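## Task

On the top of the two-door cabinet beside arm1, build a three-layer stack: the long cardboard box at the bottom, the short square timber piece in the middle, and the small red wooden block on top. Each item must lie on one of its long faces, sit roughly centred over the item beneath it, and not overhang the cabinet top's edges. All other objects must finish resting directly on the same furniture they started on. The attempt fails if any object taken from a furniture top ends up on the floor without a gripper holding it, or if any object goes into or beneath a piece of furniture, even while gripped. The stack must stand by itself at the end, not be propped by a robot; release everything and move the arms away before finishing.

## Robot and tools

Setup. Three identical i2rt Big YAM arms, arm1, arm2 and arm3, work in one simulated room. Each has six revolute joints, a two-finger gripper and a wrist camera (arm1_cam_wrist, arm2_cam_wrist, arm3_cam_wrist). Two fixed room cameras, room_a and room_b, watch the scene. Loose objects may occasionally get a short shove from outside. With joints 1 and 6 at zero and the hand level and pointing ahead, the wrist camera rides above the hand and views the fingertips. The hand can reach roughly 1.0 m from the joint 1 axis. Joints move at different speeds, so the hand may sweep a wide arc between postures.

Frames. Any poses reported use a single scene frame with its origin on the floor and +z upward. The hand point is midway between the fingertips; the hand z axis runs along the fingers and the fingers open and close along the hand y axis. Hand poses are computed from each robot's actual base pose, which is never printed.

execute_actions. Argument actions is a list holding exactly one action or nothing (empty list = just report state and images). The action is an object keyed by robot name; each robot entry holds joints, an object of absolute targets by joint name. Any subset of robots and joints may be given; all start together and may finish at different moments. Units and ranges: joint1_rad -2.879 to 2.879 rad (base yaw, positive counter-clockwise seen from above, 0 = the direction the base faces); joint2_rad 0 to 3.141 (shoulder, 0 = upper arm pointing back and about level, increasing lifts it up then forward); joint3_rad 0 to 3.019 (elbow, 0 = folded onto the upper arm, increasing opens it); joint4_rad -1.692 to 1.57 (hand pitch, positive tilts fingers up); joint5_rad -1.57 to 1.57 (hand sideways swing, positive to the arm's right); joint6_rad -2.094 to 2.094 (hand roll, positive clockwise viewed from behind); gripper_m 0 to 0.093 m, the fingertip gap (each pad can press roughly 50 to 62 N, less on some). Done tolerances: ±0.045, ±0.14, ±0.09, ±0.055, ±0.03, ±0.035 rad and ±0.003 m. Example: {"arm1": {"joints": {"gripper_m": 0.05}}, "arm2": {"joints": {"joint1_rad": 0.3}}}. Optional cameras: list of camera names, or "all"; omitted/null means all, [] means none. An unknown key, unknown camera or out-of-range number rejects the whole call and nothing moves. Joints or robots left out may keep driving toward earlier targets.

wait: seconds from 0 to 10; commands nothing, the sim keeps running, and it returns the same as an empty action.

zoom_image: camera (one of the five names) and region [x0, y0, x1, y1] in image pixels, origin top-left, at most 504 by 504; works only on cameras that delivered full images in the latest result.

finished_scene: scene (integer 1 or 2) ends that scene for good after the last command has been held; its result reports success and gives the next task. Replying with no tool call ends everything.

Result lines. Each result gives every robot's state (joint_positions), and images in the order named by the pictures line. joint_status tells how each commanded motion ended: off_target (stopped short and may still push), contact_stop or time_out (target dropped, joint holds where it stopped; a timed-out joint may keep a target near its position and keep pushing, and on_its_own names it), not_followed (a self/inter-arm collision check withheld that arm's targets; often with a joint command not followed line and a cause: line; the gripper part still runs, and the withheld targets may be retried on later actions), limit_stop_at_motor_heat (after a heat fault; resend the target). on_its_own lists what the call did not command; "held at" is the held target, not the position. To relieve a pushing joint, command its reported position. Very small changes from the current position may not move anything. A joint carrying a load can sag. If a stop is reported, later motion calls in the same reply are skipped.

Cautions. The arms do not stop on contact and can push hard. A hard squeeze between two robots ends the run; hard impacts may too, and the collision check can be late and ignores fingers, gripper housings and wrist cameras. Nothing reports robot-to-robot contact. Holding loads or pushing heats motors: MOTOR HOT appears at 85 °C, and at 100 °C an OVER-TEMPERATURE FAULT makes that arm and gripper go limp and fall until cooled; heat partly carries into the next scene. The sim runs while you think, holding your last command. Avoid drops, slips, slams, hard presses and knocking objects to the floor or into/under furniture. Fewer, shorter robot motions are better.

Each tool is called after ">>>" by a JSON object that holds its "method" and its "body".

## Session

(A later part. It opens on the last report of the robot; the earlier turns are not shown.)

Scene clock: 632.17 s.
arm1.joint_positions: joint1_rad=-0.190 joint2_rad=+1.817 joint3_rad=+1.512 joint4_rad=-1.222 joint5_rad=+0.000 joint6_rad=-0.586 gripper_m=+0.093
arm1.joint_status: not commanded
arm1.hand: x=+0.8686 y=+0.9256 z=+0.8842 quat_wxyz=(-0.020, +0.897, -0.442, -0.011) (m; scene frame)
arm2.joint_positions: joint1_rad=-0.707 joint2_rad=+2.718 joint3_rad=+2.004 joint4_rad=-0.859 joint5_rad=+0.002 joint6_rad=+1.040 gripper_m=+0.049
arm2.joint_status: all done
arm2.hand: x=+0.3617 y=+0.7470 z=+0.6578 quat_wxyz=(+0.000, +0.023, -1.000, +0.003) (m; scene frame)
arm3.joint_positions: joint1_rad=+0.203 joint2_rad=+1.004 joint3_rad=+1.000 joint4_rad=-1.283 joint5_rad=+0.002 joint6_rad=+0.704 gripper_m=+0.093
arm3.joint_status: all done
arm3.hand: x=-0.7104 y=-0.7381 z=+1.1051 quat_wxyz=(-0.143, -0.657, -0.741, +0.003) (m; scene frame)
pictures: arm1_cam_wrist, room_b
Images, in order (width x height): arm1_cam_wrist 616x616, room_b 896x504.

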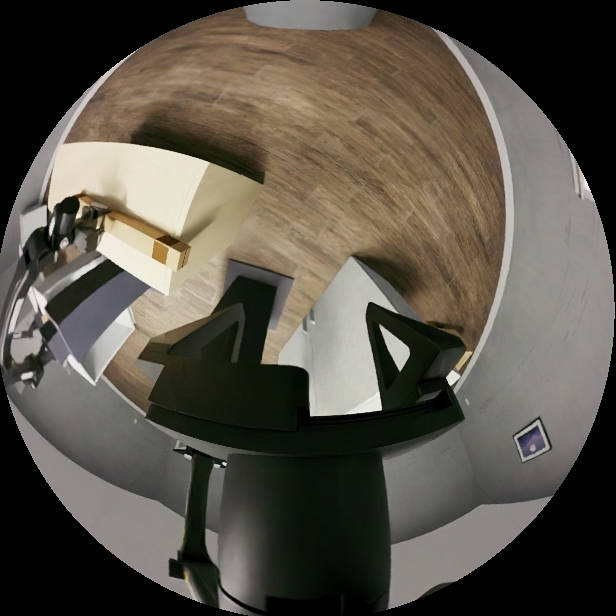

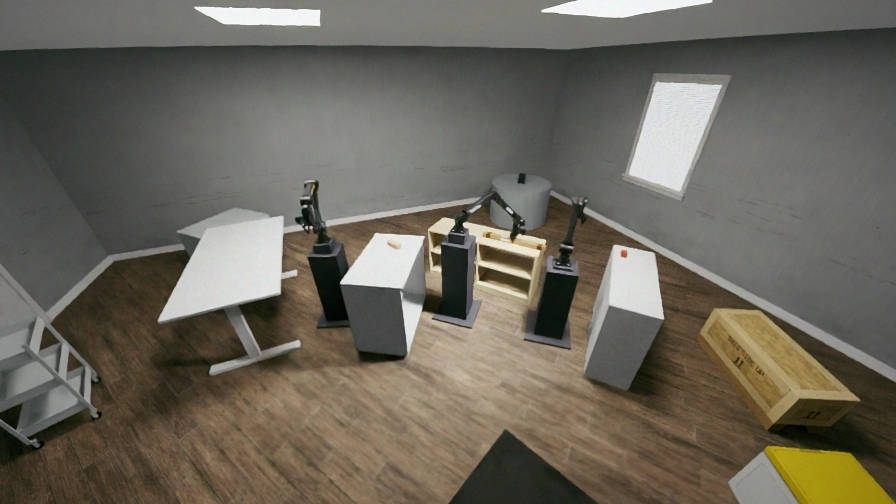

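>>> {"method": "execute_actions", "body": {"actions": [{"arm2":{"joints":{"joint2_rad":2.72,"joint3_rad":2.01,"gripper_m":0.093}}}], "cameras": []}}

>>> {"method": "execute_actions", "body": {"actions": [{"arm2":{"joints":{"joint2_rad":2.3,"joint4_rad":-1.28}}}], "cameras": ["arm2_cam_wrist","room_a"]}}

Scene clock: 643.37 s.
arm1.joint_positions: joint1_rad=-0.190 joint2_rad=+1.817 joint3_rad=+1.512 joint4_rad=-1.222 joint5_rad=+0.000 joint6_rad=-0.586 gripper_m=+0.093
arm1.joint_status: not commanded
arm1.hand: x=+0.8686 y=+0.9256 z=+0.8842 quat_wxyz=(-0.020, +0.897, -0.442, -0.011) (m; scene frame)
arm2.joint_positions: joint1_rad=-0.707 joint2_rad=+2.718 joint3_rad=+2.004 joint4_rad=-0.859 joint5_rad=+0.002 joint6_rad=+1.040 gripper_m=+0.093
arm2.joint_status: all done
arm2.hand: x=+0.3617 y=+0.7470 z=+0.6578 quat_wxyz=(+0.000, +0.023, -1.000, +0.003) (m; scene frame)
arm3.joint_positions: joint1_rad=+0.203 joint2_rad=+1.004 joint3_rad=+1.000 joint4_rad=-1.283 joint5_rad=+0.002 joint6_rad=+0.704 gripper_m=+0.093
arm3.joint_status: not commanded
arm3.hand: x=-0.7104 y=-0.7381 z=+1.1051 quat_wxyz=(-0.143, -0.657, -0.741, +0.003) (m; scene frame)
pictures: none
No camera images: the call's "cameras" was empty. Leave "cameras" out to get every camera's image.

Scene clock: 645.07 s.
arm1.joint_positions: joint1_rad=-0.190 joint2_rad=+1.817 joint3_rad=+1.512 joint4_rad=-1.222 joint5_rad=+0.000 joint6_rad=-0.586 gripper_m=+0.093
arm1.joint_status: not commanded
arm1.hand: x=+0.8686 y=+0.9256 z=+0.8842 quat_wxyz=(-0.020, +0.897, -0.442, -0.011) (m; scene frame)
arm2.joint_positions: joint1_rad=-0.707 joint2_rad=+2.294 joint3_rad=+2.005 joint4_rad=-1.273 joint5_rad=+0.002 joint6_rad=+1.040 gripper_m=+0.093
arm2.joint_status: all done
arm2.hand: x=+0.3655 y=+0.7551 z=+0.9440 quat_wxyz=(-0.003, +0.023, -1.000, -0.002) (m; scene frame)
arm3.joint_positions: joint1_rad=+0.203 joint2_rad=+1.004 joint3_rad=+1.000 joint4_rad=-1.283 joint5_rad=+0.002 joint6_rad=+0.704 gripper_m=+0.093
arm3.joint_status: not commanded
arm3.hand: x=-0.7104 y=-0.7381 z=+1.1051 quat_wxyz=(-0.143, -0.657, -0.741, +0.003) (m; scene frame)
pictures: arm2_cam_wrist, room_a
Images, in order (width x height): arm2_cam_wrist 616x616, room_a 896x504.

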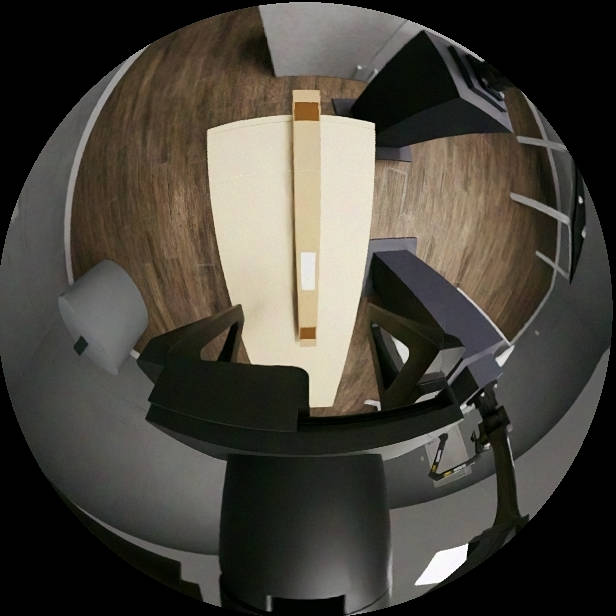

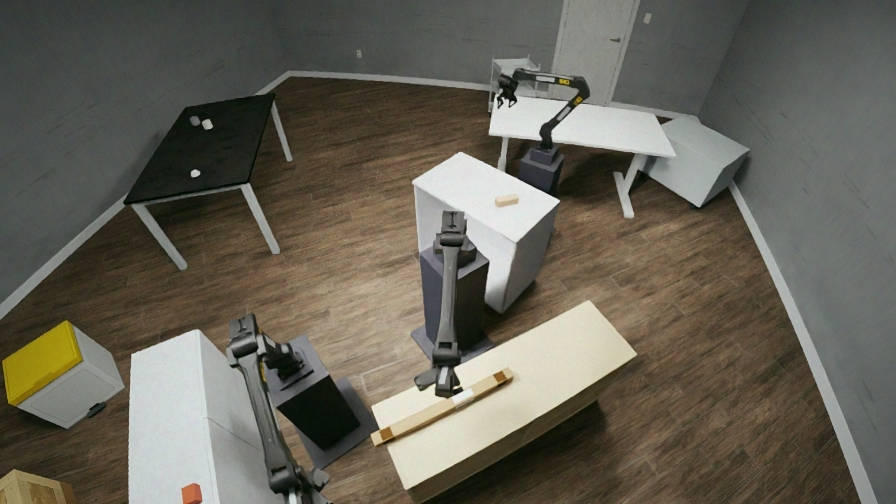

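>>> {"method": "execute_actions", "body": {"actions": [{"arm1":{"joints":{"joint1_rad":0.69,"joint2_rad":2.228,"joint3_rad":1.85,"joint4_rad":-1.125,"joint6_rad":-0.676}},"arm2":{"joints":{"joint1_rad":1.93,"joint2_rad":2.065,"joint3_rad":1.465,"joint4_rad":-0.955,"joint6_rad":0.68}}}], "cameras": ["arm1_cam_wrist","arm2_cam_wrist","room_a"]}}

Scene clock: 668.43 s.
arm1.joint_positions: joint1_rad=+0.684 joint2_rad=+2.253 joint3_rad=+1.812 joint4_rad=-1.122 joint5_rad=-0.002 joint6_rad=-0.662 gripper_m=+0.093
arm1.joint_status: all done
arm1.hand: x=+0.3727 y=+0.7599 z=+0.7349 quat_wxyz=(-0.002, +1.000, +0.017, -0.002) (m; scene frame)
arm2.joint_positions: joint1_rad=+1.939 joint2_rad=+2.065 joint3_rad=+1.467 joint4_rad=-0.953 joint5_rad=-0.001 joint6_rad=+0.689 gripper_m=+0.093
arm2.joint_status: all done
arm2.hand: x=-0.4418 y=-0.1791 z=+0.9025 quat_wxyz=(+0.008, +0.999, -0.050, -0.007) (m; scene frame)
arm3.joint_positions: joint1_rad=+0.203 joint2_rad=+1.004 joint3_rad=+1.000 joint4_rad=-1.283 joint5_rad=+0.002 joint6_rad=+0.704 gripper_m=+0.093
arm3.joint_status: not commanded
arm3.hand: x=-0.7104 y=-0.7381 z=+1.1051 quat_wxyz=(-0.143, -0.657, -0.741, +0.003) (m; scene frame)
pictures: arm1_cam_wrist, arm2_cam_wrist, room_a
Images, in order (width x height): arm1_cam_wrist 616x616, arm2_cam_wrist 616x616, room_a 896x504.

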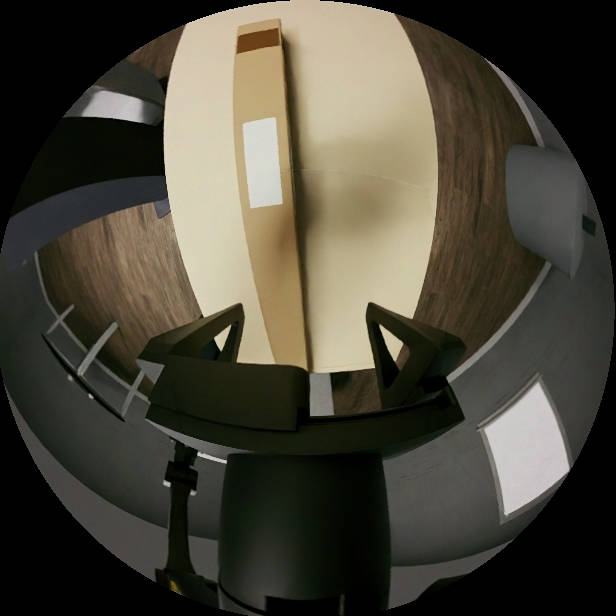

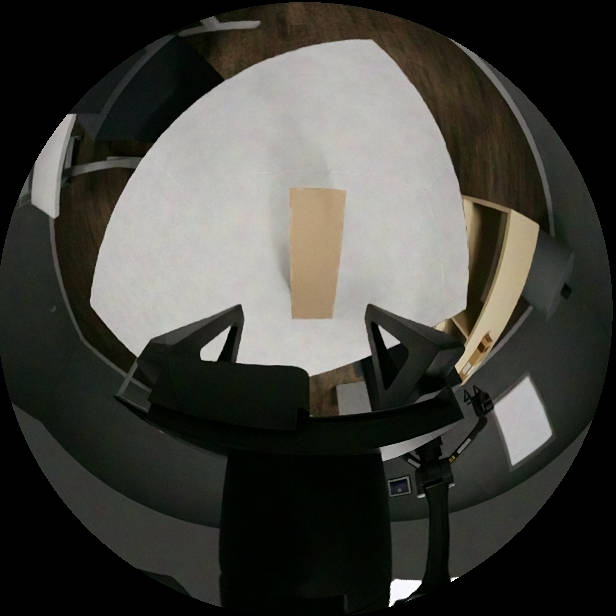

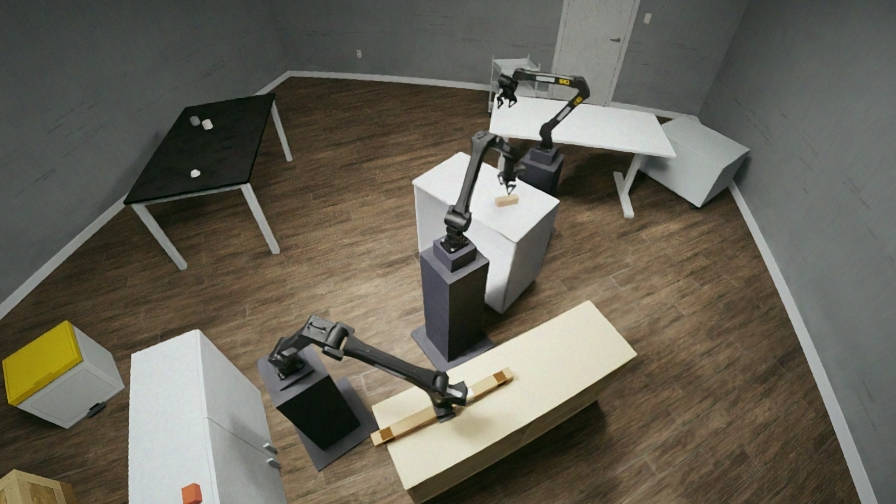

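>>> {"method": "zoom_image", "body": {"camera": "arm1_cam_wrist", "region": [180, 0, 380, 200]}}

>>> {"method": "zoom_image", "body": {"camera": "arm1_cam_wrist", "region": [190, 190, 390, 390]}}

Region (180, 0, 380, 200) of arm1_cam_wrist's 616x616 image, scaled by 2.520, with more detail than that image has.

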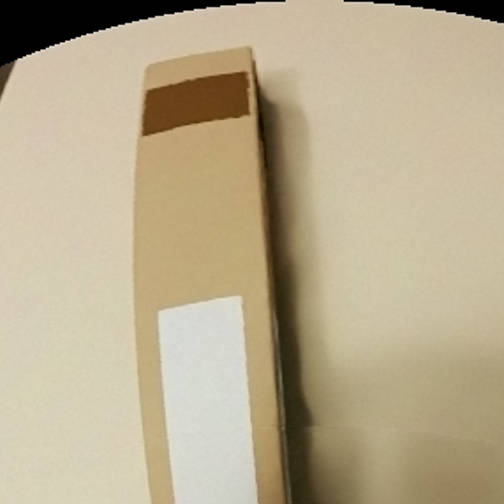

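Region (190, 190, 390, 390) of arm1_cam_wrist's 616x616 image, scaled by 2.520, with more detail than that image has.

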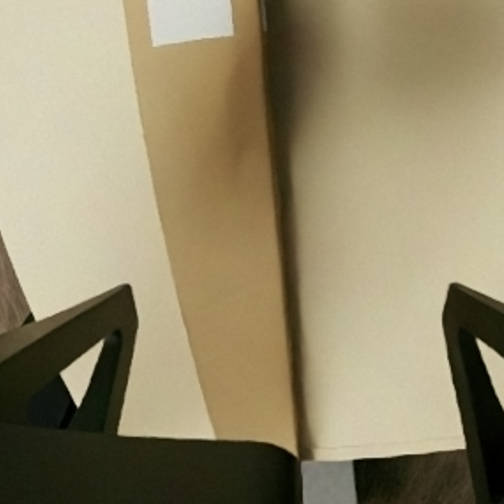

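>>> {"method": "execute_actions", "body": {"actions": [{"arm1":{"joints":{"joint1_rad":0.77,"joint2_rad":2.35,"joint3_rad":1.9,"joint4_rad":-1.053,"joint6_rad":-0.63}},"arm2":{"joints":{"joint1_rad":1.897,"joint2_rad":2.208,"joint3_rad":1.525,"joint4_rad":-0.848,"joint6_rad":0.662}}}], "cameras": ["arm1_cam_wrist","arm2_cam_wrist"]}}

Scene clock: 716.93 s.
arm1.joint_positions: joint1_rad=+0.780 joint2_rad=+2.358 joint3_rad=+1.862 joint4_rad=-1.061 joint5_rad=-0.002 joint6_rad=-0.646 gripper_m=+0.093
arm1.joint_status: all done
arm1.hand: x=+0.3232 y=+0.7156 z=+0.6843 quat_wxyz=(-0.004, +0.998, +0.057, -0.005) (m; scene frame)
arm2.joint_positions: joint1_rad=+1.904 joint2_rad=+2.215 joint3_rad=+1.500 joint4_rad=-0.855 joint5_rad=-0.001 joint6_rad=+0.673 gripper_m=+0.093
arm2.joint_status: all done
arm2.hand: x=-0.4617 y=-0.1676 z=+0.8280 quat_wxyz=(+0.002, +0.998, -0.060, +0.000) (m; scene frame)
arm3.joint_positions: joint1_rad=+0.203 joint2_rad=+1.004 joint3_rad=+1.000 joint4_rad=-1.283 joint5_rad=+0.002 joint6_rad=+0.704 gripper_m=+0.093
arm3.joint_status: not commanded
arm3.hand: x=-0.7104 y=-0.7381 z=+1.1051 quat_wxyz=(-0.143, -0.657, -0.741, +0.003) (m; scene frame)
pictures: arm1_cam_wrist, arm2_cam_wrist
Images, in order (width x height): arm1_cam_wrist 616x616, arm2_cam_wrist 616x616.

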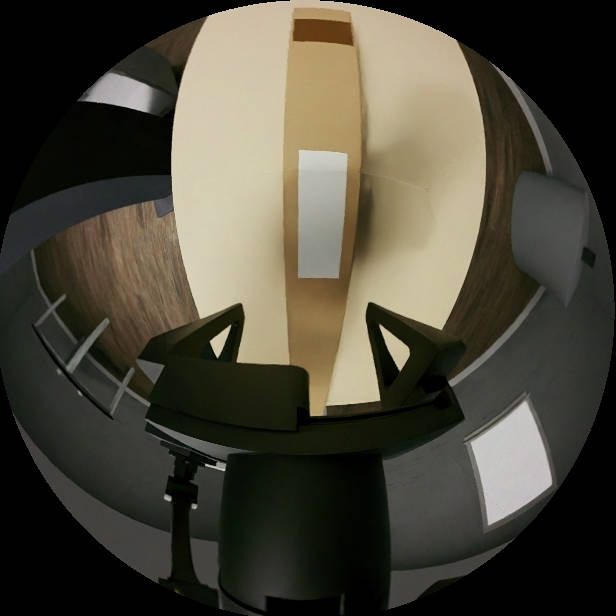

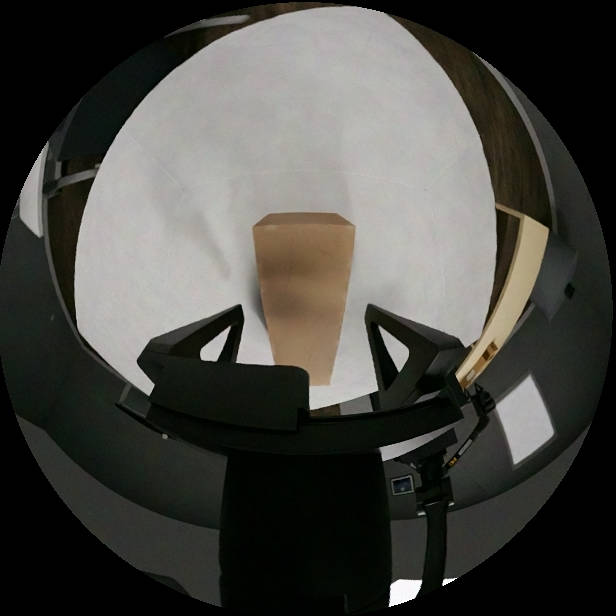

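>>> {"method": "execute_actions", "body": {"actions": [{"arm1":{"joints":{"joint1_rad":0.734,"joint2_rad":2.41,"joint3_rad":1.811,"joint4_rad":-0.965,"joint6_rad":-0.678}},"arm2":{"joints":{"gripper_m":0.02}}}], "cameras": ["arm1_cam_wrist","arm2_cam_wrist"]}}

Scene clock: 731.37 s.
arm1.joint_positions: joint1_rad=+0.734 joint2_rad=+2.414 joint3_rad=+1.812 joint4_rad=-0.976 joint5_rad=-0.002 joint6_rad=-0.662 gripper_m=+0.093
arm1.joint_status: all done
arm1.hand: x=+0.3523 y=+0.7344 z=+0.6314 quat_wxyz=(+0.002, +0.999, +0.042, +0.004) (m; scene frame)
arm2.joint_positions: joint1_rad=+1.904 joint2_rad=+2.215 joint3_rad=+1.500 joint4_rad=-0.855 joint5_rad=-0.001 joint6_rad=+0.673 gripper_m=+0.045
arm2.joint_status: gripper_m off_target (ended at +0.045, target +0.020)
arm2.hand: x=-0.4617 y=-0.1676 z=+0.8280 quat_wxyz=(+0.002, +0.998, -0.059, +0.000) (m; scene frame)
arm3.joint_positions: joint1_rad=+0.203 joint2_rad=+1.004 joint3_rad=+1.000 joint4_rad=-1.283 joint5_rad=+0.002 joint6_rad=+0.704 gripper_m=+0.093
arm3.joint_status: not commanded
arm3.hand: x=-0.7104 y=-0.7381 z=+1.1051 quat_wxyz=(-0.143, -0.657, -0.741, +0.003) (m; scene frame)
pictures: arm1_cam_wrist, arm2_cam_wrist
Images, in order (width x height): arm1_cam_wrist 616x616, arm2_cam_wrist 616x616.

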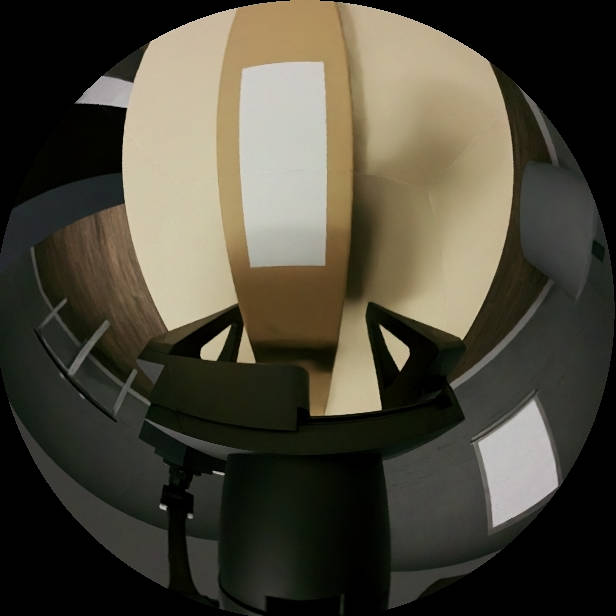

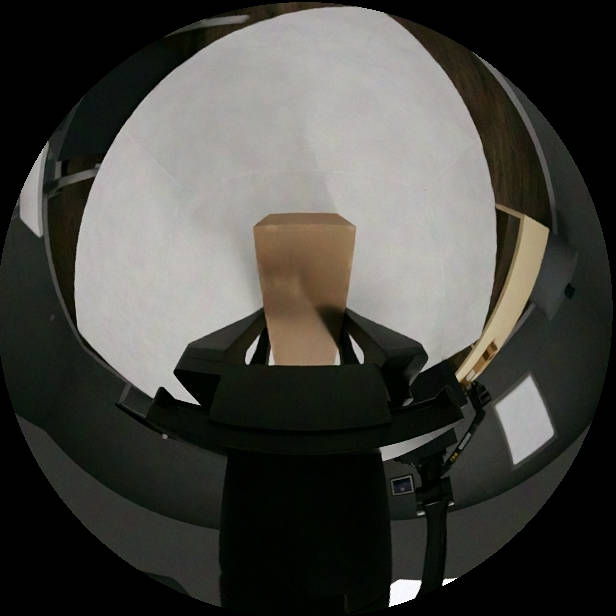

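>>> {"method": "execute_actions", "body": {"actions": [{"arm1":{"joints":{"gripper_m":0.022}},"arm2":{"joints":{"joint2_rad":2.04,"joint4_rad":-1.04}}}], "cameras": ["arm1_cam_wrist"]}}

Scene clock: 740.17 s.
arm1.joint_positions: joint1_rad=+0.734 joint2_rad=+2.414 joint3_rad=+1.812 joint4_rad=-0.976 joint5_rad=-0.002 joint6_rad=-0.664 gripper_m=+0.049
arm1.joint_status: gripper_m off_target (ended at +0.049, target +0.022)
arm1.hand: x=+0.3522 y=+0.7345 z=+0.6314 quat_wxyz=(+0.002, +0.999, +0.043, +0.003) (m; scene frame)
arm2.joint_positions: joint1_rad=+1.904 joint2_rad=+2.033 joint3_rad=+1.500 joint4_rad=-1.033 joint5_rad=-0.001 joint6_rad=+0.673 gripper_m=+0.045
arm2.joint_status: all done
arm2.hand: x=-0.4528 y=-0.1618 z=+0.9310 quat_wxyz=(+0.003, +0.998, -0.059, -0.002) (m; scene frame)
arm3.joint_positions: joint1_rad=+0.203 joint2_rad=+1.004 joint3_rad=+1.000 joint4_rad=-1.283 joint5_rad=+0.002 joint6_rad=+0.704 gripper_m=+0.093
arm3.joint_status: not commanded
arm3.hand: x=-0.7104 y=-0.7381 z=+1.1051 quat_wxyz=(-0.143, -0.657, -0.741, +0.003) (m; scene frame)
pictures: arm1_cam_wrist
Images, in order (width x height): arm1_cam_wrist 616x616.

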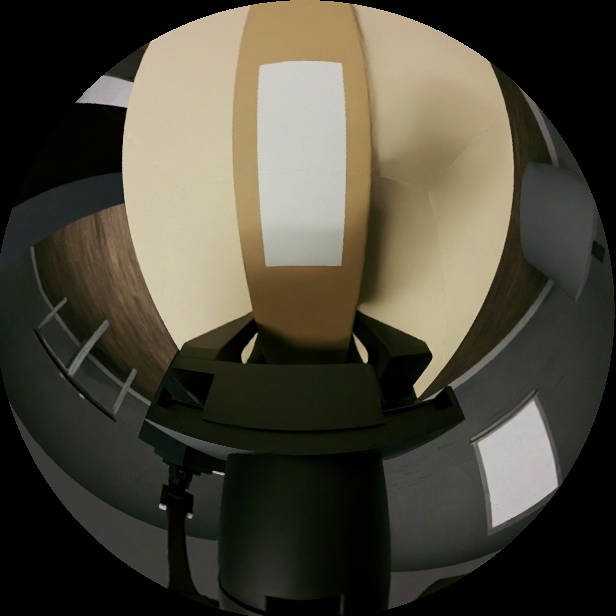

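>>> {"method": "execute_actions", "body": {"actions": [{"arm1":{"joints":{"joint2_rad":1.95,"joint4_rad":-1.44}},"arm2":{"joints":{"joint1_rad":0.9,"joint6_rad":1.0}}}], "cameras": ["room_a"]}}

Scene clock: 750.77 s.
arm1.joint_positions: joint1_rad=+0.734 joint2_rad=+1.968 joint3_rad=+1.799 joint4_rad=-1.432 joint5_rad=-0.002 joint6_rad=-0.664 gripper_m=+0.049
arm1.joint_status: all done
arm1.hand: x=+0.4044 y=+0.6997 z=+0.9055 quat_wxyz=(+0.009, +0.999, +0.043, +0.013) (m; scene frame)
arm2.joint_positions: joint1_rad=+0.888 joint2_rad=+2.033 joint3_rad=+1.500 joint4_rad=-1.033 joint5_rad=+0.004 joint6_rad=+0.988 gripper_m=+0.045
arm2.joint_status: all done
arm2.hand: x=-0.4784 y=+0.4039 z=+0.9293 quat_wxyz=(+0.000, +0.749, -0.663, -0.002) (m; scene frame)
arm3.joint_positions: joint1_rad=+0.203 joint2_rad=+1.004 joint3_rad=+1.000 joint4_rad=-1.283 joint5_rad=+0.002 joint6_rad=+0.704 gripper_m=+0.093
arm3.joint_status: not commanded
arm3.hand: x=-0.7104 y=-0.7381 z=+1.1051 quat_wxyz=(-0.143, -0.657, -0.741, +0.003) (m; scene frame)
pictures: room_a
Images, in order (width x height): room_a 896x504.

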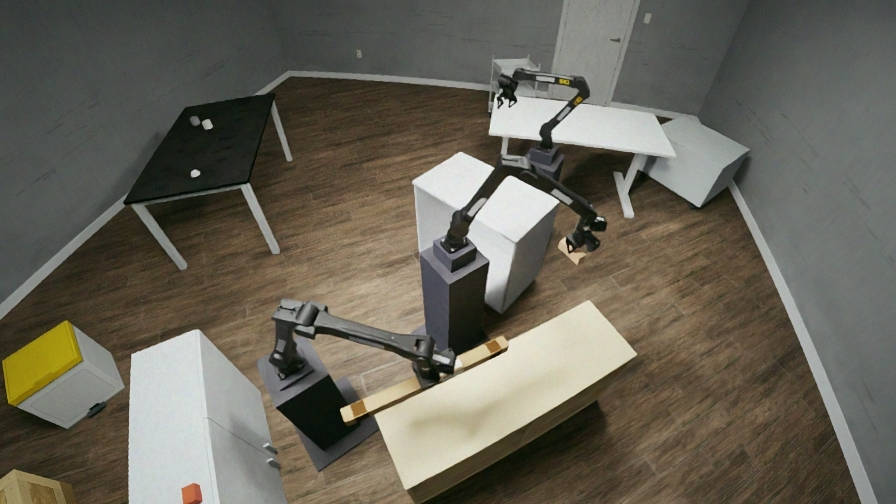

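>>> {"method": "execute_actions", "body": {"actions": [{"arm1":{"joints":{"joint1_rad":-1.59,"joint2_rad":1.86,"joint3_rad":1.65,"joint4_rad":-1.325,"joint6_rad":-1.485}},"arm2":{"joints":{"joint1_rad":-0.697,"joint2_rad":2.6,"joint3_rad":2.04,"joint4_rad":-0.94,"joint6_rad":1.05}}}], "cameras": ["arm1_cam_wrist","arm2_cam_wrist","room_a","room_b"]}}

Scene clock: 773.63 s.
arm1.joint_positions: joint1_rad=-1.600 joint2_rad=+1.883 joint3_rad=+1.659 joint4_rad=-1.323 joint5_rad=+0.000 joint6_rad=-1.469 gripper_m=+0.049
arm1.joint_status: all done
arm1.hand: x=+1.4726 y=+0.5036 z=+0.9032 quat_wxyz=(-0.011, +0.751, -0.660, +0.007) (m; scene frame)
arm2.joint_positions: joint1_rad=-0.703 joint2_rad=+2.613 joint3_rad=+2.024 joint4_rad=-0.933 joint5_rad=+0.003 joint6_rad=+1.040 gripper_m=+0.045
arm2.joint_status: all done
arm2.hand: x=+0.3729 y=+0.7744 z=+0.7342 quat_wxyz=(-0.013, +0.025, -0.999, -0.019) (m; scene frame)
arm3.joint_positions: joint1_rad=+0.203 joint2_rad=+1.004 joint3_rad=+1.000 joint4_rad=-1.283 joint5_rad=+0.002 joint6_rad=+0.704 gripper_m=+0.093
arm3.joint_status: not commanded
arm3.hand: x=-0.7104 y=-0.7381 z=+1.1051 quat_wxyz=(-0.143, -0.657, -0.741, +0.003) (m; scene frame)
pictures: arm1_cam_wrist, arm2_cam_wrist, room_a, room_b
Images, in order (width x height): arm1_cam_wrist 616x616, arm2_cam_wrist 616x616, room_a 896x504, room_b 896x504.

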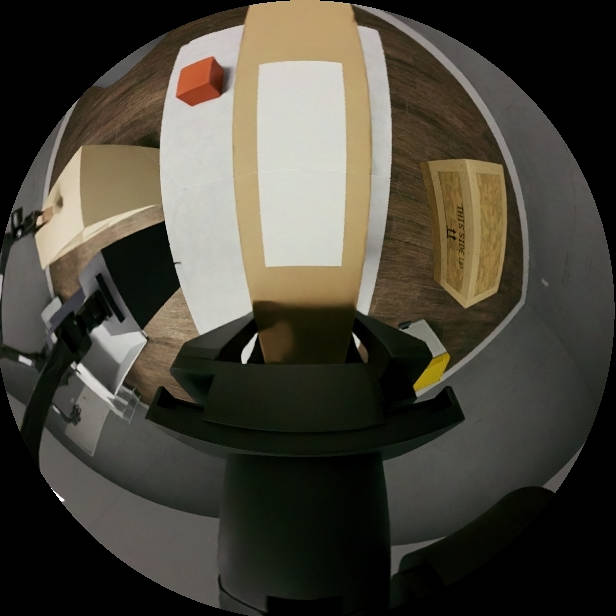

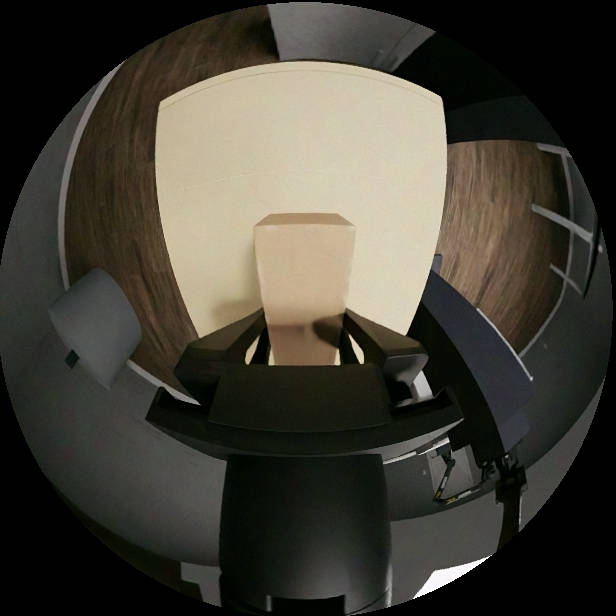

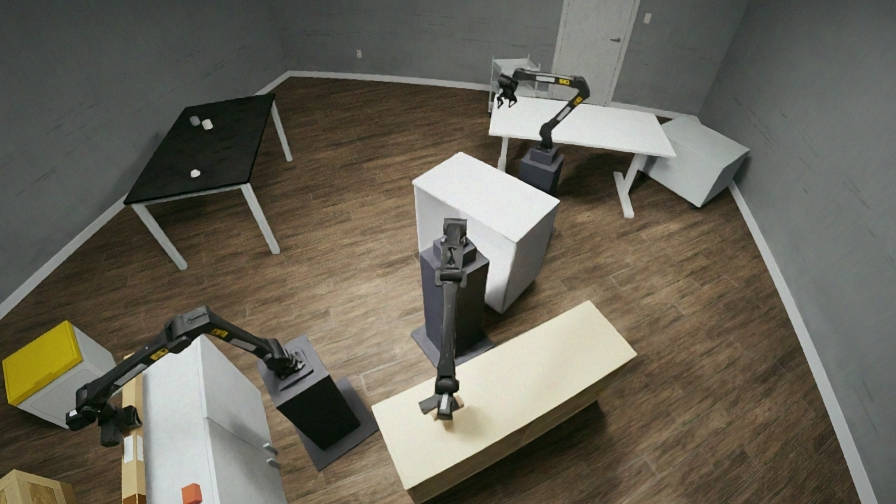

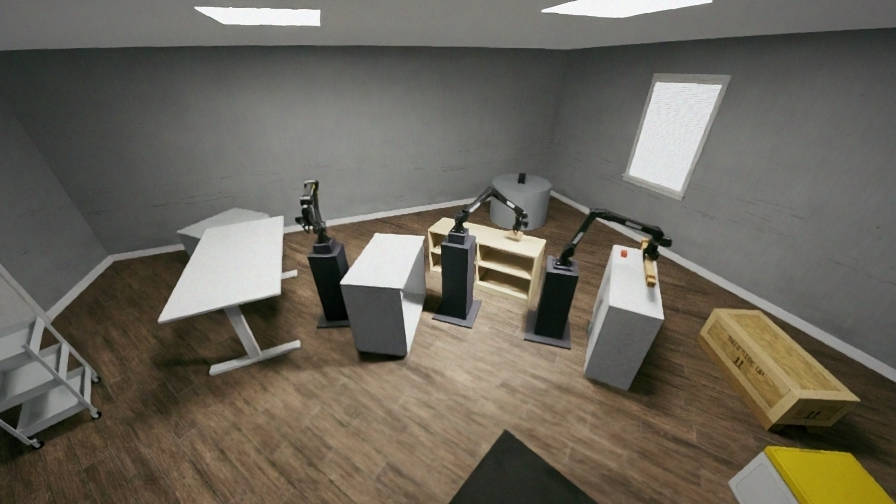

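>>> {"method": "execute_actions", "body": {"actions": [{"arm1":{"joints":{"joint2_rad":1.945,"joint3_rad":1.505,"joint4_rad":-1.107}},"arm2":{"joints":{"joint2_rad":2.695,"joint3_rad":2.0,"joint4_rad":-0.865}}}], "cameras": ["arm1_cam_wrist"]}}

Scene clock: 787.67 s.
arm1.joint_positions: joint1_rad=-1.600 joint2_rad=+1.968 joint3_rad=+1.500 joint4_rad=-1.118 joint5_rad=+0.000 joint6_rad=-1.469 gripper_m=+0.049
arm1.joint_status: all done
arm1.hand: x=+1.4601 y=+0.5008 z=+0.7988 quat_wxyz=(+0.005, +0.751, -0.660, -0.004) (m; scene frame)
arm2.joint_positions: joint1_rad=-0.703 joint2_rad=+2.704 joint3_rad=+1.988 joint4_rad=-0.870 joint5_rad=+0.001 joint6_rad=+1.040 gripper_m=+0.045
arm2.joint_status: all done
arm2.hand: x=+0.3567 y=+0.7438 z=+0.6621 quat_wxyz=(+0.003, +0.024, -1.000, +0.008) (m; scene frame)
arm3.joint_positions: joint1_rad=+0.203 joint2_rad=+1.004 joint3_rad=+1.000 joint4_rad=-1.283 joint5_rad=+0.002 joint6_rad=+0.704 gripper_m=+0.093
arm3.joint_status: not commanded
arm3.hand: x=-0.7104 y=-0.7381 z=+1.1051 quat_wxyz=(-0.143, -0.657, -0.741, +0.003) (m; scene frame)
pictures: arm1_cam_wrist
Images, in order (width x height): arm1_cam_wrist 616x616.

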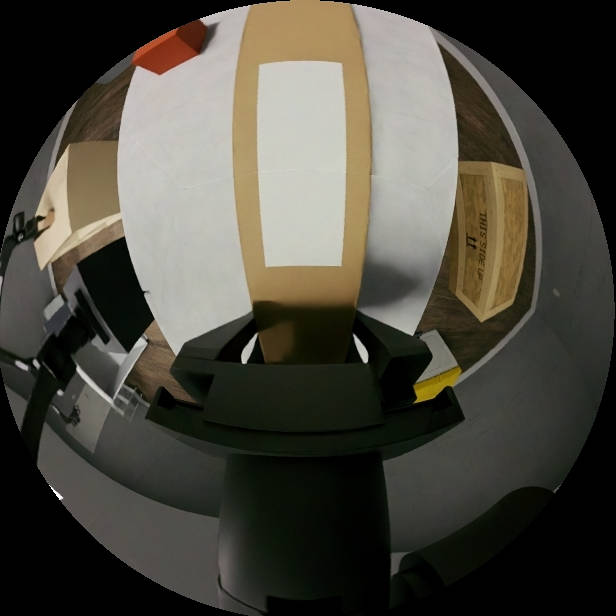

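>>> {"method": "execute_actions", "body": {"actions": [{"arm1":{"joints":{"joint2_rad":1.998,"joint4_rad":-1.075}},"arm2":{"joints":{"joint2_rad":2.74,"joint4_rad":-0.84}}}], "cameras": []}}

Scene clock: 791.63 s.
arm1.joint_positions: joint1_rad=-1.600 joint2_rad=+1.995 joint3_rad=+1.500 joint4_rad=-1.086 joint5_rad=+0.000 joint6_rad=-1.469 gripper_m=+0.049
arm1.joint_status: all done
arm1.hand: x=+1.4651 y=+0.5020 z=+0.7843 quat_wxyz=(+0.003, +0.751, -0.660, -0.003) (m; scene frame)
arm2.joint_positions: joint1_rad=-0.703 joint2_rad=+2.706 joint3_rad=+1.988 joint4_rad=-0.856 joint5_rad=+0.001 joint6_rad=+1.040 gripper_m=+0.045
arm2.joint_status: all done
arm2.hand: x=+0.3581 y=+0.7466 z=+0.6614 quat_wxyz=(+0.000, +0.024, -1.000, +0.002) (m; scene frame)
arm3.joint_positions: joint1_rad=+0.203 joint2_rad=+1.004 joint3_rad=+1.000 joint4_rad=-1.283 joint5_rad=+0.002 joint6_rad=+0.704 gripper_m=+0.093
arm3.joint_status: not commanded
arm3.hand: x=-0.7104 y=-0.7381 z=+1.1051 quat_wxyz=(-0.143, -0.657, -0.741, +0.003) (m; scene frame)
pictures: none
No camera images: the call's "cameras" was empty. Leave "cameras" out to get every camera's image.

Arm2's timber is down. Releasing it while arm1 lowers the box a little more.

>>> {"method": "execute_actions", "body": {"actions": [{"arm1":{"joints":{"joint2_rad":2.02,"joint4_rad":-1.06}},"arm2":{"joints":{"joint2_rad":2.708,"gripper_m":0.093}}}], "cameras": []}}

Scene clock: 796.50 s.
arm1.joint_positions: joint1_rad=-1.600 joint2_rad=+1.999 joint3_rad=+1.500 joint4_rad=-1.074 joint5_rad=+0.000 joint6_rad=-1.469 gripper_m=+0.049
arm1.joint_status: all done
arm1.hand: x=+1.4675 y=+0.5026 z=+0.7822 quat_wxyz=(+0.000, +0.751, -0.660, -0.001) (m; scene frame)
arm2.joint_positions: joint1_rad=-0.703 joint2_rad=+2.706 joint3_rad=+1.988 joint4_rad=-0.849 joint5_rad=+0.001 joint6_rad=+1.040 gripper_m=+0.093
arm2.joint_status: all done
arm2.hand: x=+0.3589 y=+0.7481 z=+0.6614 quat_wxyz=(-0.001, +0.024, -1.000, -0.001) (m; scene frame)
arm3.joint_positions: joint1_rad=+0.203 joint2_rad=+1.004 joint3_rad=+1.000 joint4_rad=-1.283 joint5_rad=+0.002 joint6_rad=+0.704 gripper_m=+0.093
arm3.joint_status: not commanded
arm3.hand: x=-0.7104 y=-0.7381 z=+1.1051 quat_wxyz=(-0.143, -0.657, -0.741, +0.003) (m; scene frame)
pictures: none
No camera images: the call's "cameras" was empty. Leave "cameras" out to get every camera's image.

>>> {"method": "execute_actions", "body": {"actions": [{"arm1":{"joints":{"joint2_rad":2.0,"gripper_m":0.093}},"arm2":{"joints":{"joint2_rad":2.5,"joint4_rad":-1.06}}}], "cameras": []}}

>>> {"method": "execute_actions", "body": {"actions": [{"arm1":{"joints":{"joint2_rad":1.8,"joint4_rad":-1.28}},"arm2":{"joints":{"joint1_rad":0.3,"joint2_rad":1.9,"joint3_rad":1.7,"joint4_rad":-1.3}}}], "cameras": ["arm1_cam_wrist","room_a","room_b"]}}

Scene clock: 803.80 s.
arm1.joint_positions: joint1_rad=-1.600 joint2_rad=+1.999 joint3_rad=+1.500 joint4_rad=-1.071 joint5_rad=+0.000 joint6_rad=-1.470 gripper_m=+0.093
arm1.joint_status: all done
arm1.hand: x=+1.4683 y=+0.5028 z=+0.7822 quat_wxyz=(-0.002, +0.751, -0.660, +0.000) (m; scene frame)
arm2.joint_positions: joint1_rad=-0.703 joint2_rad=+2.480 joint3_rad=+1.985 joint4_rad=-1.053 joint5_rad=+0.001 joint6_rad=+1.040 gripper_m=+0.093
arm2.joint_status: all done
arm2.hand: x=+0.3686 y=+0.7673 z=+0.8117 quat_wxyz=(-0.006, +0.024, -1.000, -0.008) (m; scene frame)
arm3.joint_positions: joint1_rad=+0.203 joint2_rad=+1.004 joint3_rad=+1.000 joint4_rad=-1.283 joint5_rad=+0.002 joint6_rad=+0.704 gripper_m=+0.093
arm3.joint_status: not commanded
arm3.hand: x=-0.7104 y=-0.7381 z=+1.1051 quat_wxyz=(-0.143, -0.657, -0.741, +0.003) (m; scene frame)
pictures: none
No camera images: the call's "cameras" was empty. Leave "cameras" out to get every camera's image.

Scene clock: 805.40 s.
arm1.joint_positions: joint1_rad=-1.600 joint2_rad=+1.793 joint3_rad=+1.500 joint4_rad=-1.272 joint5_rad=+0.000 joint6_rad=-1.470 gripper_m=+0.093
arm1.joint_status: all done
arm1.hand: x=+1.4314 y=+0.4940 z=+0.8925 quat_wxyz=(-0.004, +0.751, -0.660, +0.002) (m; scene frame)
arm2.joint_positions: joint1_rad=+0.312 joint2_rad=+1.888 joint3_rad=+1.698 joint4_rad=-1.293 joint5_rad=-0.003 joint6_rad=+1.040 gripper_m=+0.093
arm2.joint_status: all done
arm2.hand: x=-0.2637 y=+0.6620 z=+1.0815 quat_wxyz=(+0.002, +0.507, -0.861, -0.043) (m; scene frame)
arm3.joint_positions: joint1_rad=+0.203 joint2_rad=+1.004 joint3_rad=+1.000 joint4_rad=-1.283 joint5_rad=+0.002 joint6_rad=+0.704 gripper_m=+0.093
arm3.joint_status: not commanded
arm3.hand: x=-0.7104 y=-0.7381 z=+1.1051 quat_wxyz=(-0.143, -0.657, -0.741, +0.003) (m; scene frame)
pictures: arm1_cam_wrist, room_a, room_b
Images, in order (width x height): arm1_cam_wrist 616x616, room_a 896x504, room_b 896x504.

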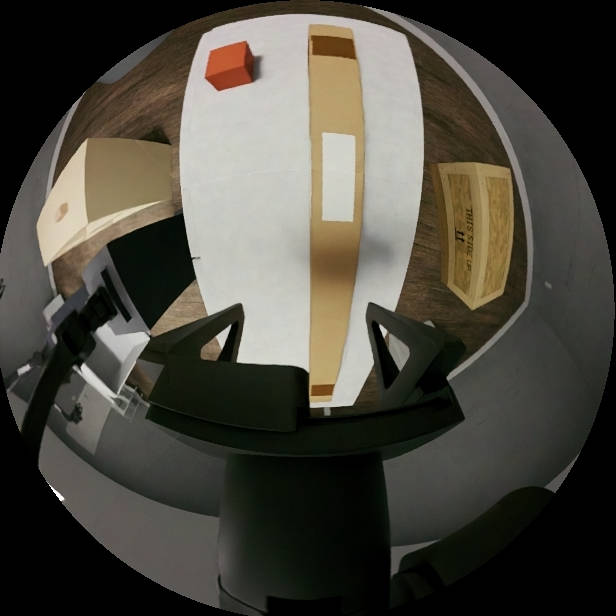

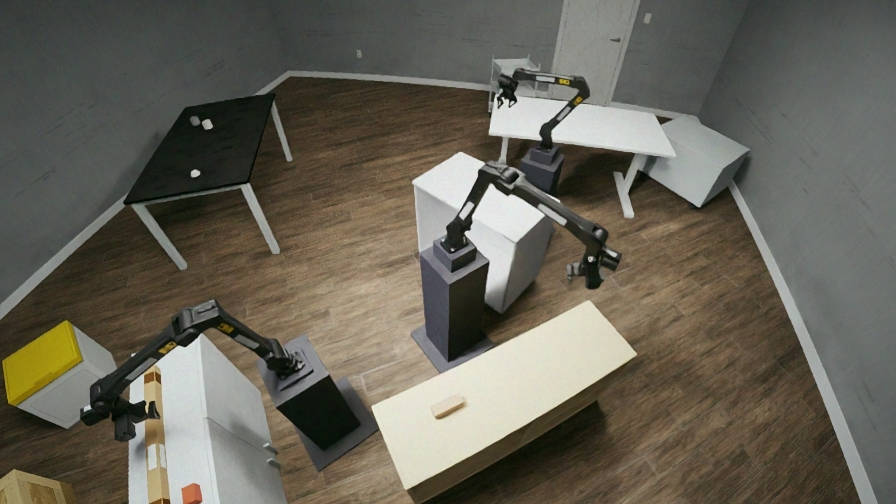

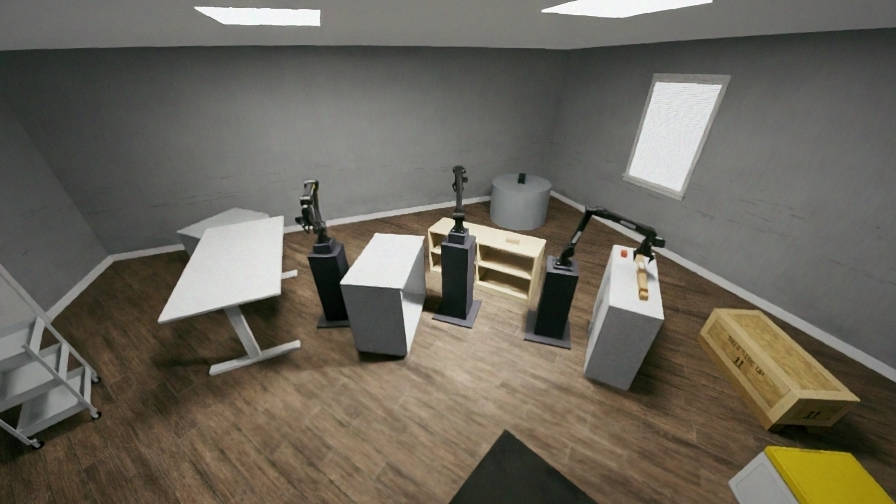

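>>> {"method": "execute_actions", "body": {"actions": [{"arm1":{"joints":{"joint1_rad":0.75,"joint2_rad":2.0,"joint3_rad":1.89,"joint4_rad":-1.42,"joint6_rad":-0.63}},"arm2":{"joints":{"joint1_rad":0.6,"joint2_rad":1.0,"joint3_rad":1.0,"joint4_rad":-1.3}}}], "cameras": []}}

>>> {"method": "execute_actions", "body": {"actions": [{"arm1":{"joints":{"joint2_rad":2.34,"joint4_rad":-1.055}}}], "cameras": ["arm1_cam_wrist"]}}

Scene clock: 826.17 s.
arm1.joint_positions: joint1_rad=+0.759 joint2_rad=+2.031 joint3_rad=+1.860 joint4_rad=-1.410 joint5_rad=+0.000 joint6_rad=-0.646 gripper_m=+0.093
arm1.joint_status: all done
arm1.hand: x=+0.3753 y=+0.7000 z=+0.8910 quat_wxyz=(+0.002, +0.999, +0.047, +0.005) (m; scene frame)
arm2.joint_positions: joint1_rad=+0.609 joint2_rad=+1.006 joint3_rad=+1.001 joint4_rad=-1.297 joint5_rad=-0.002 joint6_rad=+1.040 gripper_m=+0.093
arm2.joint_status: all done
arm2.hand: x=-0.1970 y=+0.3631 z=+1.1783 quat_wxyz=(+0.022, +0.624, -0.770, -0.131) (m; scene frame)
arm3.joint_positions: joint1_rad=+0.203 joint2_rad=+1.004 joint3_rad=+1.000 joint4_rad=-1.283 joint5_rad=+0.002 joint6_rad=+0.704 gripper_m=+0.093
arm3.joint_status: not commanded
arm3.hand: x=-0.7104 y=-0.7381 z=+1.1051 quat_wxyz=(-0.143, -0.657, -0.741, +0.003) (m; scene frame)
pictures: none
No camera images: the call's "cameras" was empty. Leave "cameras" out to get every camera's image.

Scene clock: 827.67 s.
arm1.joint_positions: joint1_rad=+0.759 joint2_rad=+2.355 joint3_rad=+1.866 joint4_rad=-1.066 joint5_rad=+0.000 joint6_rad=-0.645 gripper_m=+0.093
arm1.joint_status: all done
arm1.hand: x=+0.3298 y=+0.7287 z=+0.6877 quat_wxyz=(-0.006, +0.999, +0.046, -0.006) (m; scene frame)
arm2.joint_positions: joint1_rad=+0.609 joint2_rad=+1.006 joint3_rad=+1.001 joint4_rad=-1.297 joint5_rad=-0.002 joint6_rad=+1.040 gripper_m=+0.093
arm2.joint_status: not commanded
arm2.hand: x=-0.1970 y=+0.3631 z=+1.1783 quat_wxyz=(+0.022, +0.624, -0.770, -0.131) (m; scene frame)
arm3.joint_positions: joint1_rad=+0.203 joint2_rad=+1.004 joint3_rad=+1.000 joint4_rad=-1.283 joint5_rad=+0.002 joint6_rad=+0.704 gripper_m=+0.093
arm3.joint_status: not commanded
arm3.hand: x=-0.7104 y=-0.7381 z=+1.1051 quat_wxyz=(-0.143, -0.657, -0.741, +0.003) (m; scene frame)
pictures: arm1_cam_wrist
Images, in order (width x height): arm1_cam_wrist 616x616.

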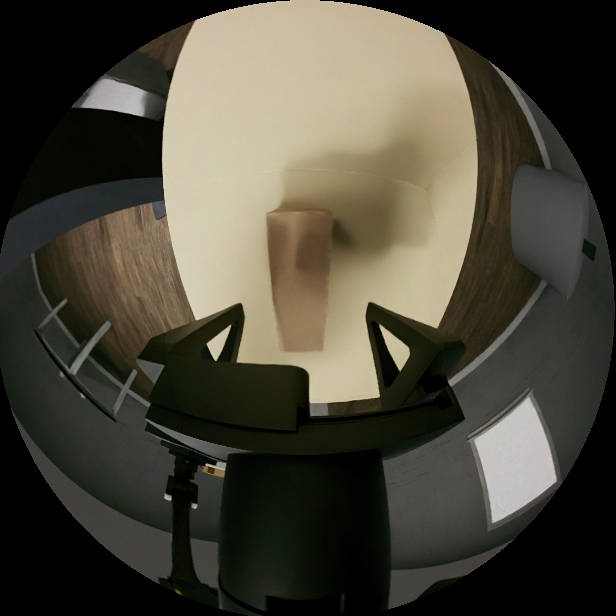

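>>> {"method": "execute_actions", "body": {"actions": [{"arm1":{"joints":{"joint2_rad":2.418,"joint3_rad":1.84,"joint4_rad":-0.98}}}], "cameras": ["arm1_cam_wrist"]}}

Scene clock: 836.57 s.
arm1.joint_positions: joint1_rad=+0.759 joint2_rad=+2.423 joint3_rad=+1.841 joint4_rad=-0.990 joint5_rad=+0.000 joint6_rad=-0.645 gripper_m=+0.093
arm1.joint_status: all done
arm1.hand: x=+0.3371 y=+0.7243 z=+0.6350 quat_wxyz=(+0.000, +0.999, +0.046, +0.002) (m; scene frame)
arm2.joint_positions: joint1_rad=+0.609 joint2_rad=+1.006 joint3_rad=+1.001 joint4_rad=-1.297 joint5_rad=-0.002 joint6_rad=+1.040 gripper_m=+0.093
arm2.joint_status: not commanded
arm2.hand: x=-0.1970 y=+0.3631 z=+1.1783 quat_wxyz=(+0.022, +0.624, -0.770, -0.131) (m; scene frame)
arm3.joint_positions: joint1_rad=+0.203 joint2_rad=+1.004 joint3_rad=+1.000 joint4_rad=-1.283 joint5_rad=+0.002 joint6_rad=+0.704 gripper_m=+0.093
arm3.joint_status: not commanded
arm3.hand: x=-0.7104 y=-0.7381 z=+1.1051 quat_wxyz=(-0.143, -0.657, -0.741, +0.003) (m; scene frame)
pictures: arm1_cam_wrist
Images, in order (width x height): arm1_cam_wrist 616x616.

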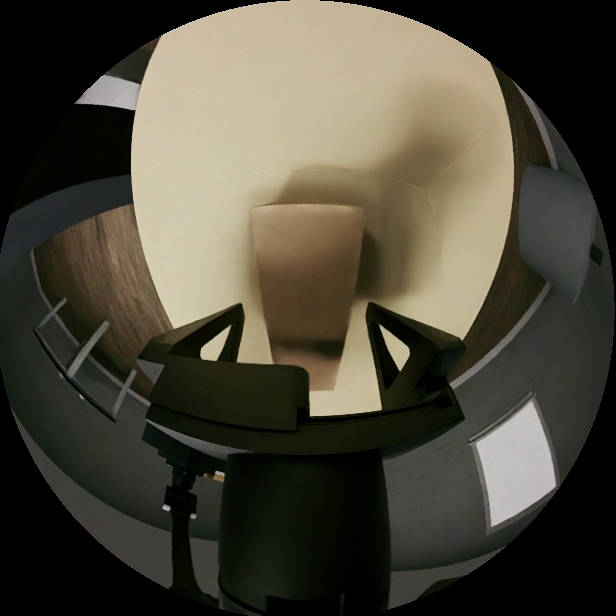

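>>> {"method": "execute_actions", "body": {"actions": [{"arm1":{"joints":{"gripper_m":0.02}}}], "cameras": []}}

>>> {"method": "execute_actions", "body": {"actions": [{"arm1":{"joints":{"joint2_rad":1.96,"joint4_rad":-1.44}}}], "cameras": []}}

>>> {"method": "execute_actions", "body": {"actions": [{"arm1":{"joints":{"joint1_rad":-1.585,"joint2_rad":1.86,"joint3_rad":1.65,"joint4_rad":-1.335,"joint6_rad":-1.485}}}], "cameras": ["arm1_cam_wrist","room_b"]}}

Scene clock: 847.33 s.
arm1.joint_positions: joint1_rad=+0.759 joint2_rad=+2.423 joint3_rad=+1.841 joint4_rad=-0.990 joint5_rad=+0.000 joint6_rad=-0.645 gripper_m=+0.045
arm1.joint_status: gripper_m off_target (ended at +0.045, target +0.020)
arm1.hand: x=+0.3370 y=+0.7243 z=+0.6350 quat_wxyz=(-0.001, +0.999, +0.046, +0.002) (m; scene frame)
arm2.joint_positions: joint1_rad=+0.609 joint2_rad=+1.006 joint3_rad=+1.001 joint4_rad=-1.297 joint5_rad=-0.002 joint6_rad=+1.040 gripper_m=+0.093
arm2.joint_status: not commanded
arm2.hand: x=-0.1970 y=+0.3631 z=+1.1783 quat_wxyz=(+0.022, +0.624, -0.770, -0.131) (m; scene frame)
arm3.joint_positions: joint1_rad=+0.203 joint2_rad=+1.004 joint3_rad=+1.000 joint4_rad=-1.283 joint5_rad=+0.002 joint6_rad=+0.704 gripper_m=+0.093
arm3.joint_status: not commanded
arm3.hand: x=-0.7104 y=-0.7381 z=+1.1051 quat_wxyz=(-0.143, -0.657, -0.741, +0.003) (m; scene frame)
pictures: none
No camera images: the call's "cameras" was empty. Leave "cameras" out to get every camera's image.

Scene clock: 848.97 s.
arm1.joint_positions: joint1_rad=+0.759 joint2_rad=+1.985 joint3_rad=+1.823 joint4_rad=-1.432 joint5_rad=+0.000 joint6_rad=-0.645 gripper_m=+0.045
arm1.joint_status: all done
arm1.hand: x=+0.3896 y=+0.6911 z=+0.9049 quat_wxyz=(+0.005, +0.999, +0.046, +0.010) (m; scene frame)
arm2.joint_positions: joint1_rad=+0.609 joint2_rad=+1.006 joint3_rad=+1.001 joint4_rad=-1.297 joint5_rad=-0.002 joint6_rad=+1.040 gripper_m=+0.093
arm2.joint_status: not commanded
arm2.hand: x=-0.1970 y=+0.3631 z=+1.1783 quat_wxyz=(+0.022, +0.624, -0.770, -0.131) (m; scene frame)
arm3.joint_positions: joint1_rad=+0.203 joint2_rad=+1.004 joint3_rad=+1.000 joint4_rad=-1.283 joint5_rad=+0.002 joint6_rad=+0.704 gripper_m=+0.093
arm3.joint_status: not commanded
arm3.hand: x=-0.7104 y=-0.7381 z=+1.1051 quat_wxyz=(-0.143, -0.657, -0.741, +0.003) (m; scene frame)
pictures: none
No camera images: the call's "cameras" was empty. Leave "cameras" out to get every camera's image.

Scene clock: 851.23 s.
arm1.joint_positions: joint1_rad=-1.595 joint2_rad=+1.885 joint3_rad=+1.657 joint4_rad=-1.333 joint5_rad=+0.001 joint6_rad=-1.469 gripper_m=+0.045
arm1.joint_status: all done
arm1.hand: x=+1.4689 y=+0.5056 z=+0.9013 quat_wxyz=(-0.005, +0.752, -0.659, +0.003) (m; scene frame)
arm2.joint_positions: joint1_rad=+0.609 joint2_rad=+1.006 joint3_rad=+1.001 joint4_rad=-1.297 joint5_rad=-0.002 joint6_rad=+1.040 gripper_m=+0.093
arm2.joint_status: not commanded
arm2.hand: x=-0.1970 y=+0.3631 z=+1.1783 quat_wxyz=(+0.022, +0.624, -0.770, -0.131) (m; scene frame)
arm3.joint_positions: joint1_rad=+0.203 joint2_rad=+1.004 joint3_rad=+1.000 joint4_rad=-1.283 joint5_rad=+0.002 joint6_rad=+0.704 gripper_m=+0.093
arm3.joint_status: not commanded
arm3.hand: x=-0.7104 y=-0.7381 z=+1.1051 quat_wxyz=(-0.143, -0.657, -0.741, +0.003) (m; scene frame)
pictures: arm1_cam_wrist, room_b
Images, in order (width x height): arm1_cam_wrist 616x616, room_b 896x504.

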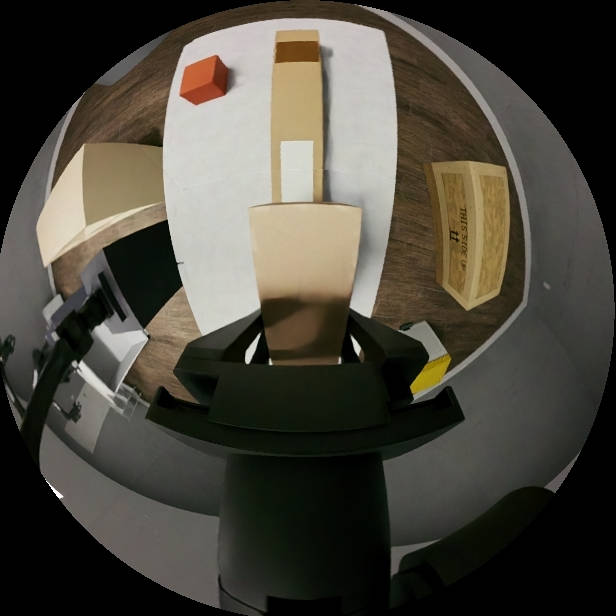

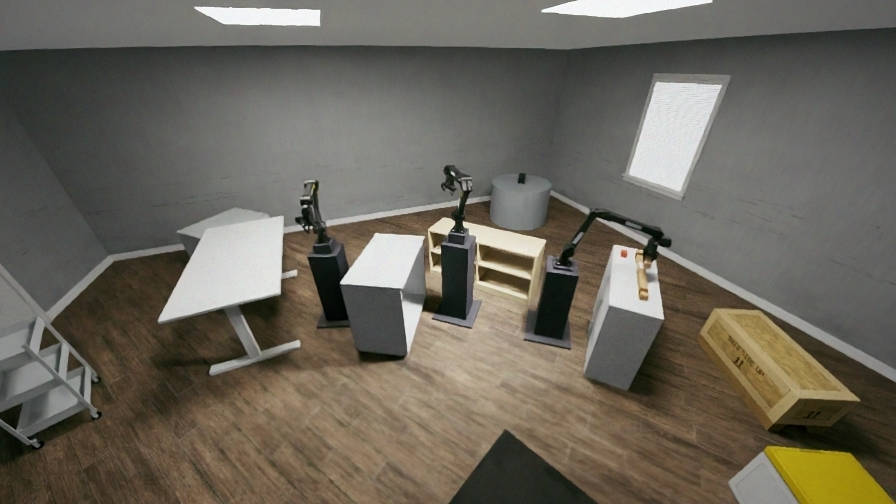

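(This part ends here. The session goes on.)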